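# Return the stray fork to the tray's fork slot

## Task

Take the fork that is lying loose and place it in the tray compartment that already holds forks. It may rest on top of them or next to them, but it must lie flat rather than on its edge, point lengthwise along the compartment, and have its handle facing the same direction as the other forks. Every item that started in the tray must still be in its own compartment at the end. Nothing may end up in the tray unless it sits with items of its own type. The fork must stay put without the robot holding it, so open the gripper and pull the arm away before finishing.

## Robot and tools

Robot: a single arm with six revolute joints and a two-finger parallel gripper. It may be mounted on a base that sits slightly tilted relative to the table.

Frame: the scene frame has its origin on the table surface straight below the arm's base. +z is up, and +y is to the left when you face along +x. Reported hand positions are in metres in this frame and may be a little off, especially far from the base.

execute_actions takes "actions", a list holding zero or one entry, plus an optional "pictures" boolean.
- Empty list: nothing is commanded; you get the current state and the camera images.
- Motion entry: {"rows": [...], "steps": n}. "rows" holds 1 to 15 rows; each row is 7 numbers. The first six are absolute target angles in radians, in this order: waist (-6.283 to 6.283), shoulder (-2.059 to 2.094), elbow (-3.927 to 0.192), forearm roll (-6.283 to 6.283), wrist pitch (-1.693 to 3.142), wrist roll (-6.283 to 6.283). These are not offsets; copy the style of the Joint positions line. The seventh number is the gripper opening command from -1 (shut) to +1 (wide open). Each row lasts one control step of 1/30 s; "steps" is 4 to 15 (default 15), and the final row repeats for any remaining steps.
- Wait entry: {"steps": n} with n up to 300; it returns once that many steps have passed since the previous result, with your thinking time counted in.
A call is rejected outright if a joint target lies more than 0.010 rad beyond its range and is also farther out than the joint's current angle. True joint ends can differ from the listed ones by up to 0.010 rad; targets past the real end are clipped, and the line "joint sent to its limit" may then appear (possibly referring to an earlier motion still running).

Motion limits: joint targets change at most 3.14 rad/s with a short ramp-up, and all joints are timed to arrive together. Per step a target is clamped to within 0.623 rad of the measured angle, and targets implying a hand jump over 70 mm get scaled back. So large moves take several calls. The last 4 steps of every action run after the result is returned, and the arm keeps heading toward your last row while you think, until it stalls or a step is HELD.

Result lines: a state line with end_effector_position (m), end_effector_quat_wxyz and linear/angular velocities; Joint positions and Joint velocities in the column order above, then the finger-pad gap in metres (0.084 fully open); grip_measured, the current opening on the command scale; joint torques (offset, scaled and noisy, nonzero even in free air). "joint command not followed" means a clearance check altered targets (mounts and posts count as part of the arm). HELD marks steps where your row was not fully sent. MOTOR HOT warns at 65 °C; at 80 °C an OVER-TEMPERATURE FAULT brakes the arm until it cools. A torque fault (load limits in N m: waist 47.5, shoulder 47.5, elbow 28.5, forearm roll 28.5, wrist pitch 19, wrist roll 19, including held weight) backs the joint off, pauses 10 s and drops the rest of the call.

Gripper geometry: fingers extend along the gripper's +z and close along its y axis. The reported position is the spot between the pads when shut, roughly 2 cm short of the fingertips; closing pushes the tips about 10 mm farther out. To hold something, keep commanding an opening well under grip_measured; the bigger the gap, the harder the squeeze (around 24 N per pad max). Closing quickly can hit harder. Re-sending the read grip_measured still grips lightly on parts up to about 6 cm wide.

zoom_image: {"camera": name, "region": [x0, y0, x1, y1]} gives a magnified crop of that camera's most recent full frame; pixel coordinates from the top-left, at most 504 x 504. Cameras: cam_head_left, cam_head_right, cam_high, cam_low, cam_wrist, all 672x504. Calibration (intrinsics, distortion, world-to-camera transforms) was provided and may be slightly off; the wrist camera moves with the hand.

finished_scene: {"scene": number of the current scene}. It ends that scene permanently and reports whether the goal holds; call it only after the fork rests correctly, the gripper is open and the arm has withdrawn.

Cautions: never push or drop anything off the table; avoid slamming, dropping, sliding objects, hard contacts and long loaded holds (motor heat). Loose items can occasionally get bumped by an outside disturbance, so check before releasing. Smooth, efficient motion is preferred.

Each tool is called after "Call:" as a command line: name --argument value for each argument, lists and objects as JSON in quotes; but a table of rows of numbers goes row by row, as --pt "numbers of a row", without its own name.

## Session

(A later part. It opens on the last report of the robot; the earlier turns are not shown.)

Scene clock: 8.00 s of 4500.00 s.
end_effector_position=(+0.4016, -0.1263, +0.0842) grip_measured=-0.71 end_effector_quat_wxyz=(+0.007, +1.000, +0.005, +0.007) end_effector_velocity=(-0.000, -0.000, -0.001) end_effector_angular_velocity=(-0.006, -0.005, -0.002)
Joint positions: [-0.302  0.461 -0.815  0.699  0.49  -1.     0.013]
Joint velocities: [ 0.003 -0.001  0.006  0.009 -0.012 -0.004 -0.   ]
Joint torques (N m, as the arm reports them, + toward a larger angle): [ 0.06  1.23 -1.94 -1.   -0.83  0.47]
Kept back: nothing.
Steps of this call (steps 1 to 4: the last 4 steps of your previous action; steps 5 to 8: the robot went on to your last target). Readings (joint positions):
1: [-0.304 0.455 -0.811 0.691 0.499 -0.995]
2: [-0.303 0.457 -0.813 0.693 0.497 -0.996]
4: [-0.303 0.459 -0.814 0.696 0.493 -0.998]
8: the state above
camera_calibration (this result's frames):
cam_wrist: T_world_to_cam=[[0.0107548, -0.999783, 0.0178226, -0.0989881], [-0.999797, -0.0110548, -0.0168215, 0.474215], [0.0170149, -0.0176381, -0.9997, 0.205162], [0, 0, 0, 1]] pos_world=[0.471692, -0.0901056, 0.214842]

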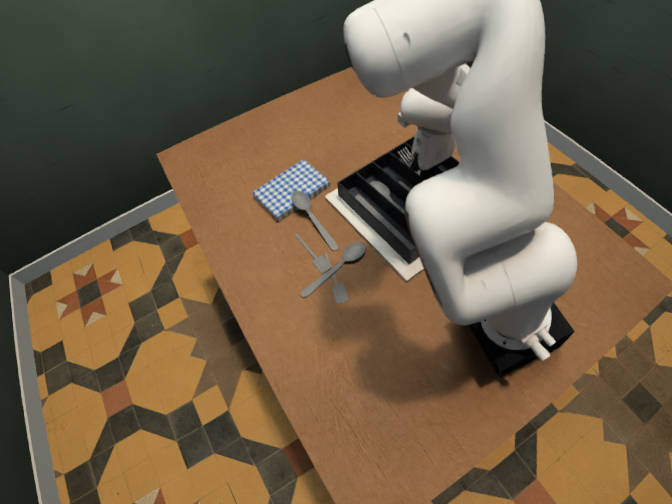

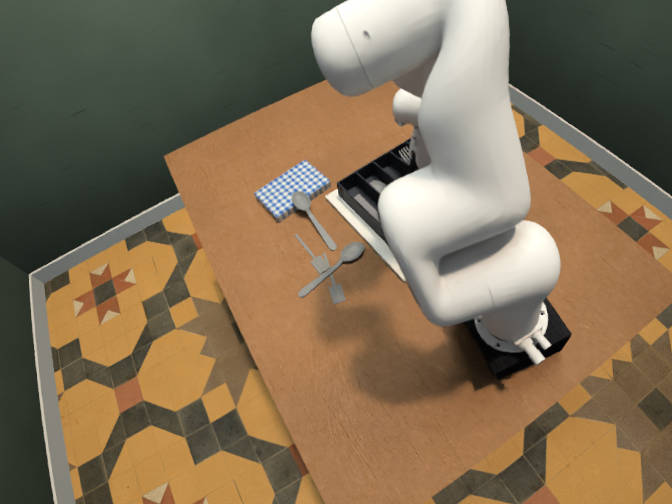

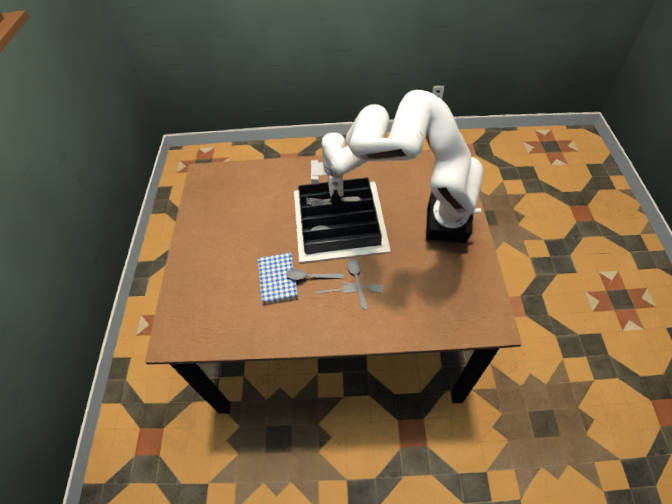

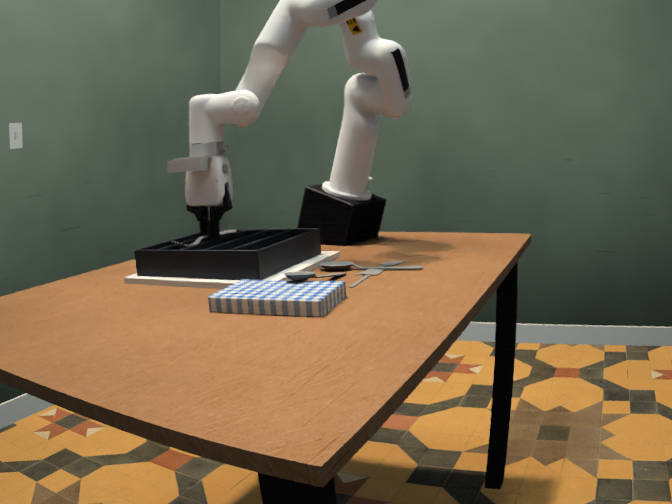

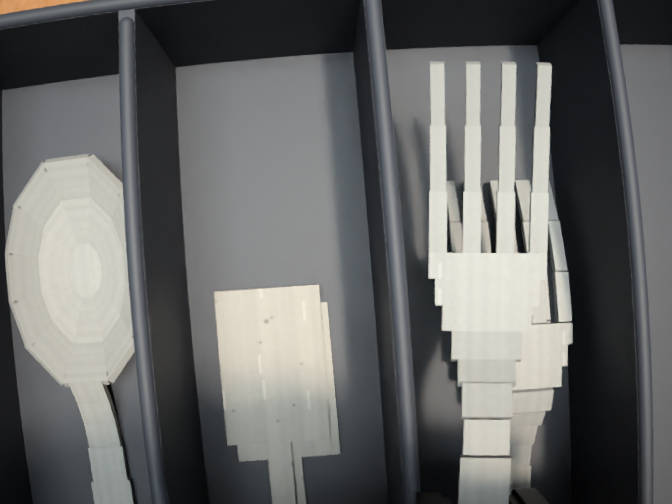

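Call:
execute_actions --actions '[{"rows":[[-0.302,0.435,-0.81,0.69,0.5,-1.0,-1],[-0.302,0.435,-0.81,0.69,0.5,-1.0,-1],[-0.302,0.435,-0.81,0.69,0.5,-1.0,-1],[-0.302,0.435,-0.81,0.69,0.5,-1.0,-1],[-0.302,0.435,-0.81,0.69,0.5,-1.0,-1],[-0.335,0.435,-0.81,0.69,0.5,-1.08,-1]],"steps":15}]'

Call:
execute_actions --actions '[{"rows":[[-0.335,0.47,-0.815,0.70,0.485,-1.085,-1]],"steps":15}]' --pictures true

Scene clock: 8.57 s of 4500.00 s.
end_effector_position=(+0.3978, -0.1304, +0.0910) grip_measured=-0.71 end_effector_quat_wxyz=(+0.006, +1.000, +0.027, +0.009) end_effector_velocity=(+0.021, -0.057, +0.046) end_effector_angular_velocity=(-0.051, -0.114, +0.163)
Joint positions: [-0.323  0.442 -0.804  0.691  0.502 -1.054  0.013]
Joint velocities: [-0.132 -0.042 -0.042 -0.006 -0.009 -0.258  0.   ]
Joint torques (N m, as the arm reports them, + toward a larger angle): [ -3.77 -22.77 -10.79  -1.32  -0.94   0.2 ]
Steps of this call (steps 1 to 6: the robot went on to your last target; steps 7 to 17: the first 11 steps of this action). Readings (joint positions):
7: [-0.301 0.460 -0.813 0.700 0.488 -1.000]
8: [-0.301 0.458 -0.812 0.699 0.489 -1.000]
10: [-0.300 0.453 -0.808 0.696 0.492 -1.000]
14: [-0.304 0.445 -0.802 0.692 0.501 -1.016]
17: the state above

Scene clock: 9.07 s of 4500.00 s.
end_effector_position=(+0.3958, -0.1398, +0.0856) grip_measured=-0.71 end_effector_quat_wxyz=(+0.009, +0.999, +0.030, +0.009) end_effector_velocity=(+0.003, -0.004, -0.001) end_effector_angular_velocity=(-0.007, -0.007, -0.001)
Joint positions: [-0.335  0.469 -0.815  0.699  0.486 -1.085  0.013]
Joint velocities: [-0.001  0.01  -0.01   0.005 -0.009 -0.005 -0.   ]
Joint torques (N m, as the arm reports them, + toward a larger angle): [ -5.02 -23.04 -11.34  -1.1   -1.04   0.26]
Steps of this call (steps 1 to 4: the last 4 steps of your previous action; steps 5 to 15: the first 11 steps of this action). Readings (joint positions):
5: [-0.332 0.437 -0.809 0.690 0.500 -1.075]
6: [-0.333 0.439 -0.810 0.691 0.499 -1.077]
8: [-0.334 0.452 -0.813 0.695 0.493 -1.080]
12: [-0.335 0.466 -0.813 0.699 0.488 -1.084]
15: the state above
camera_calibration (this result's frames):
cam_wrist: T_world_to_cam=[[0.061572, -0.997856, 0.022173, -0.132621], [-0.997852, -0.0620393, -0.0210442, 0.460813], [0.0223747, -0.0208297, -0.999533, 0.203856], [0, 0, 0, 1]] pos_world=[0.463427, -0.0995016, 0.216399]

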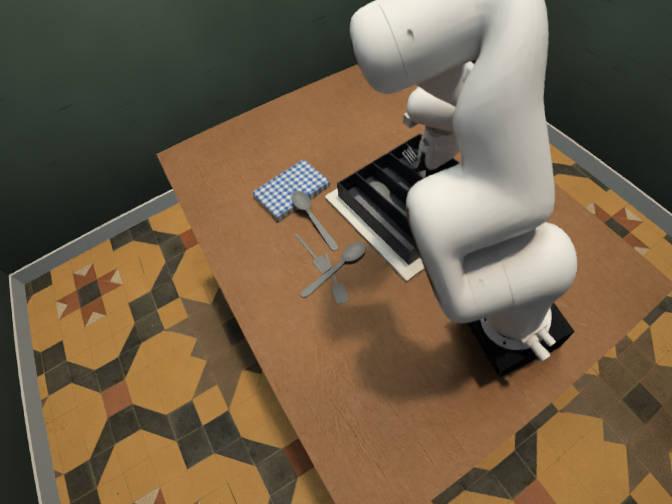

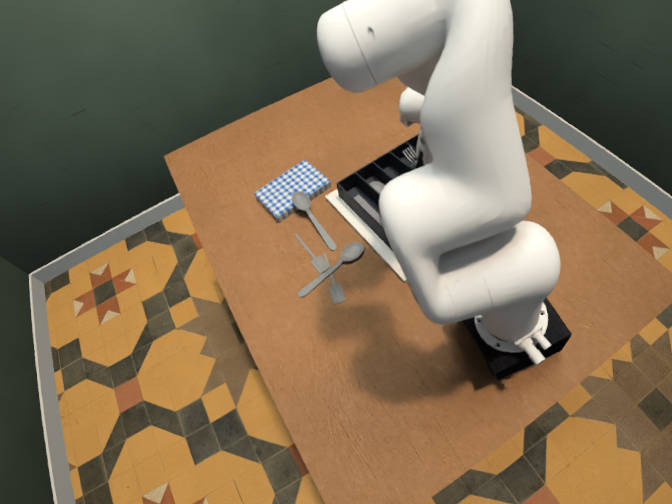

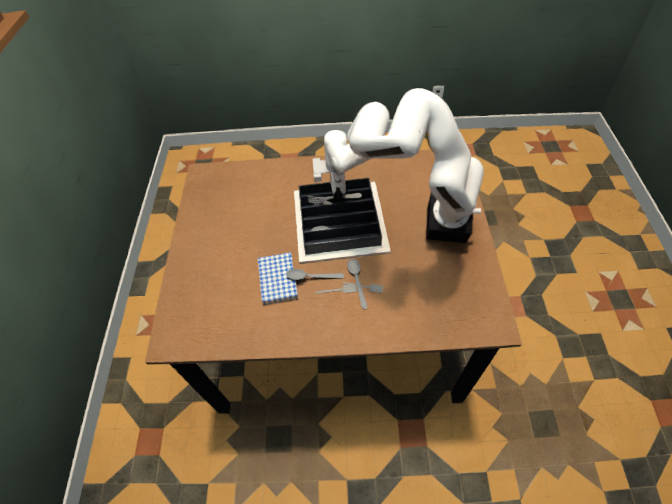

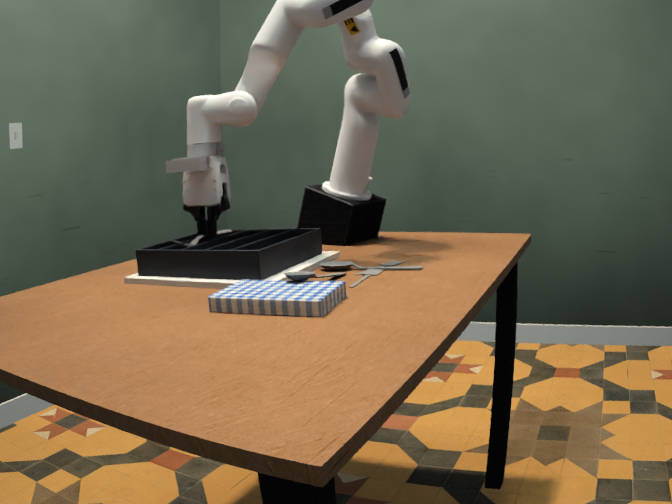

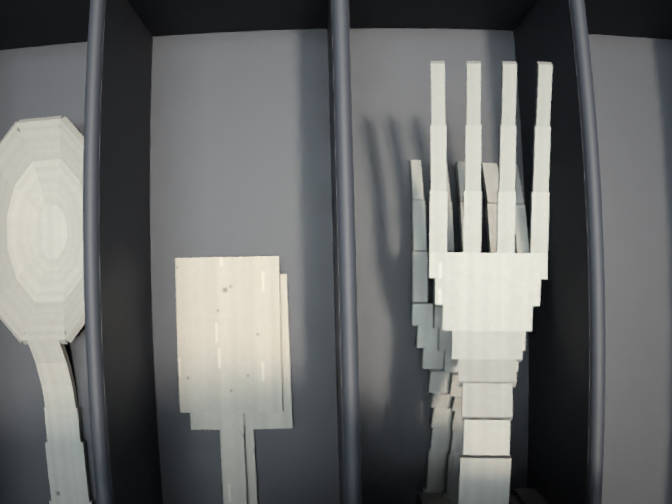

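Call:
execute_actions --actions '[{"rows":[[-0.324,0.47,-0.815,0.70,0.485,-1.075,-1],[-0.324,0.47,-0.815,0.70,0.485,-1.075,-1],[-0.324,0.47,-0.815,0.70,0.485,-1.075,-1],[-0.324,0.5,-0.82,0.71,0.47,-1.08,-1],[-0.324,0.5,-0.82,0.71,0.47,-1.08,-1],[-0.324,0.5,-0.82,0.71,0.47,-1.08,-1],[-0.324,0.5,-0.82,0.71,0.47,-1.08,-1],[-0.324,0.5,-0.82,0.71,0.47,-1.08,-1],[-0.324,0.5,-0.82,0.71,0.47,-1.08,-0.55]],"steps":15}]'

Call:
execute_actions --actions '[{"rows":[[-0.324,0.5,-0.82,0.71,0.47,-1.08,-0.55],[-0.326,0.47,-0.81,0.70,0.485,-1.075,-0.55],[-0.326,0.47,-0.81,0.70,0.485,-1.075,-0.55],[-0.33,0.43,-0.79,0.68,0.51,-1.06,-0.55],[-0.33,0.43,-0.79,0.68,0.51,-1.06,-0.55],[-0.33,0.43,-0.79,0.68,0.51,-1.06,-0.55],[-0.35,0.33,-0.77,0.63,0.58,-1.0,-0.55]],"steps":15}]'

Call:
execute_actions --actions '[{"steps":10}]' --pictures true

Scene clock: 9.70 s of 4500.00 s.
end_effector_position=(+0.3921, -0.1394, +0.0749) grip_measured=-0.64 end_effector_quat_wxyz=(+0.009, +1.000, +0.025, +0.002) end_effector_velocity=(+0.000, -0.006, -0.009) end_effector_angular_velocity=(-0.011, +0.000, -0.014)
Joint positions: [-0.325  0.497 -0.819  0.709  0.472 -1.08   0.016]
Joint velocities: [ 0.003  0.036 -0.015  0.014 -0.025 -0.002  0.068]
Joint torques (N m, as the arm reports them, + toward a larger angle): [ -5.74 -24.14 -11.57  -1.37  -0.88   0.31]
Steps of this call (steps 1 to 4: the last 4 steps of your previous action; steps 5 to 8: the robot went on to your last target; steps 9 to 19: the first 11 steps of this action). Readings (joint positions):
9: [-0.335 0.470 -0.815 0.700 0.485 -1.085]
10: [-0.334 0.470 -0.815 0.700 0.485 -1.083]
12: [-0.330 0.470 -0.815 0.700 0.485 -1.080]
16: [-0.325 0.489 -0.818 0.706 0.476 -1.079]
19: the state above

Scene clock: 10.20 s of 4500.00 s.
end_effector_position=(+0.3949, -0.1258, +0.1077) grip_measured=-0.57 end_effector_quat_wxyz=(+0.000, +1.000, +0.028, +0.009) end_effector_velocity=(+0.062, +0.043, +0.211) end_effector_angular_velocity=(+0.017, -0.178, -0.008)
Joint positions: [-0.34   0.385 -0.782  0.657  0.543 -1.031  0.019]
Joint velocities: [-0.11  -0.604  0.082 -0.27   0.353  0.3    0.   ]
Joint torques (N m, as the arm reports them, + toward a larger angle): [ -4.45 -16.95 -11.37  -1.38  -1.07   0.11]
Steps of this call (steps 1 to 4: the last 4 steps of your previous action; steps 5 to 15: the first 11 steps of this action). Readings (joint positions):
5: [-0.324 0.499 -0.820 0.710 0.470 -1.080]
6: [-0.324 0.499 -0.820 0.710 0.470 -1.080]
8: [-0.325 0.492 -0.816 0.707 0.475 -1.078]
12: [-0.329 0.447 -0.799 0.688 0.500 -1.064]
15: the state above

Scene clock: 10.53 s of 4500.00 s.
end_effector_position=(+0.3961, -0.1206, +0.1239) grip_measured=-0.57 end_effector_quat_wxyz=(-0.003, +1.000, +0.026, +0.012) end_effector_velocity=(+0.002, +0.002, +0.006) end_effector_angular_velocity=(+0.001, -0.004, -0.000)
Joint positions: [-0.35   0.333 -0.77   0.631  0.579 -1.001  0.019]
Joint velocities: [-0.003 -0.019  0.002 -0.01   0.012  0.011 -0.   ]
Joint torques (N m, as the arm reports them, + toward a larger angle): [ -5.21 -21.21 -12.48  -1.06  -0.82   0.01]
Kept back: nothing.
Steps of this call (steps 1 to 4: the last 4 steps of your previous action; steps 5 to 10: the robot went on to your last target). Readings (joint positions):
1: [-0.343 0.367 -0.780 0.649 0.553 -1.022]
2: [-0.345 0.355 -0.779 0.644 0.560 -1.016]
4: [-0.348 0.342 -0.775 0.637 0.570 -1.008]
8: [-0.349 0.334 -0.770 0.632 0.577 -1.002]
10: the state above
camera_calibration (this result's frames):
cam_wrist: T_world_to_cam=[[0.0521748, -0.998637, -0.00155669, -0.10773], [-0.998271, -0.0521134, -0.0271747, 0.465156], [0.0270566, 0.00297184, -0.999629, 0.243491], [0, 0, 0, 1]] pos_world=[0.463384, -0.0840656, 0.255874]

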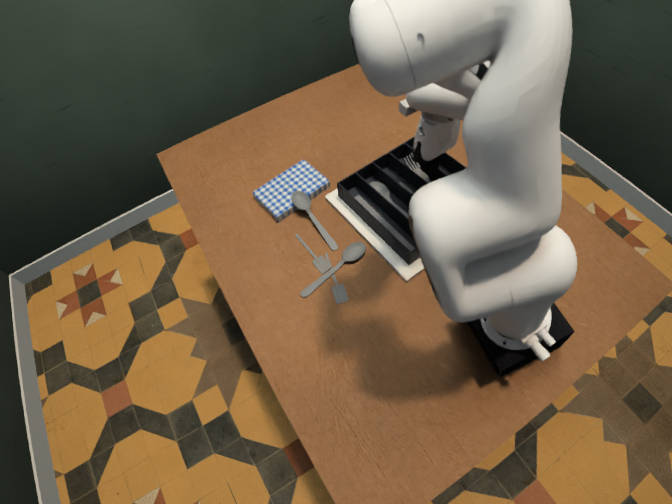

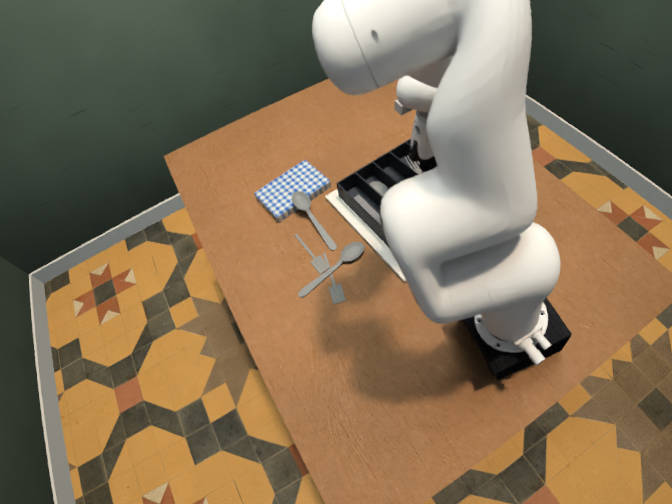

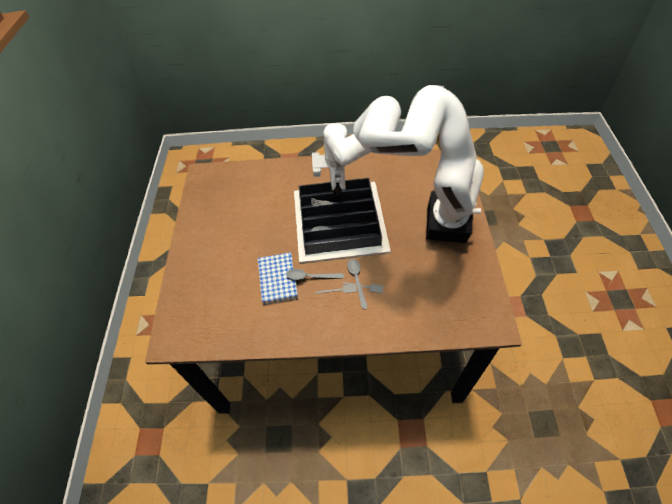

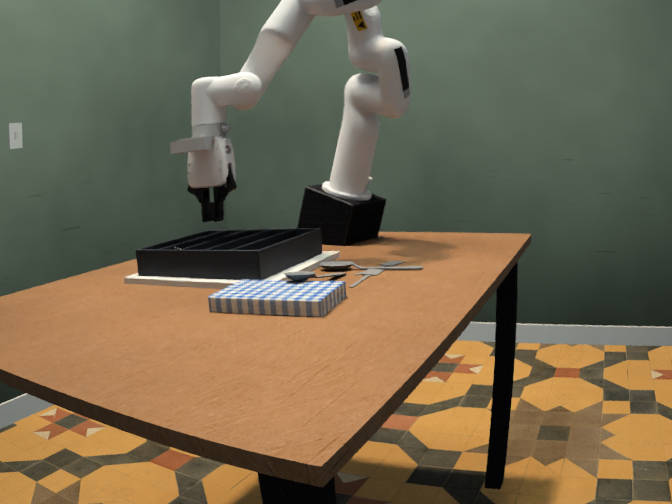

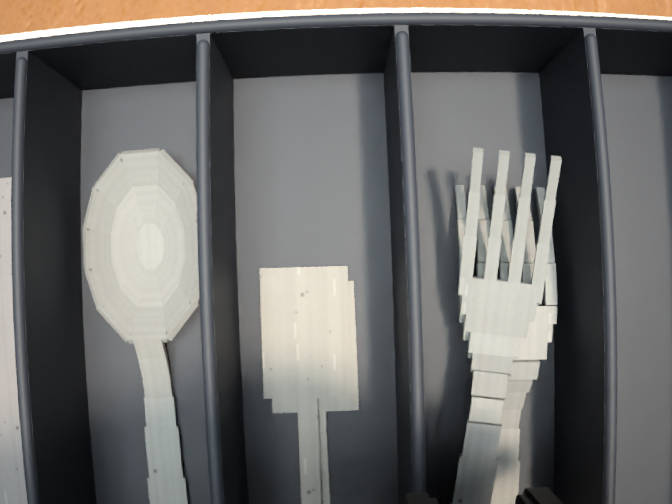

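Call:
finished_scene --scene 2

The scene is finished: the task was done.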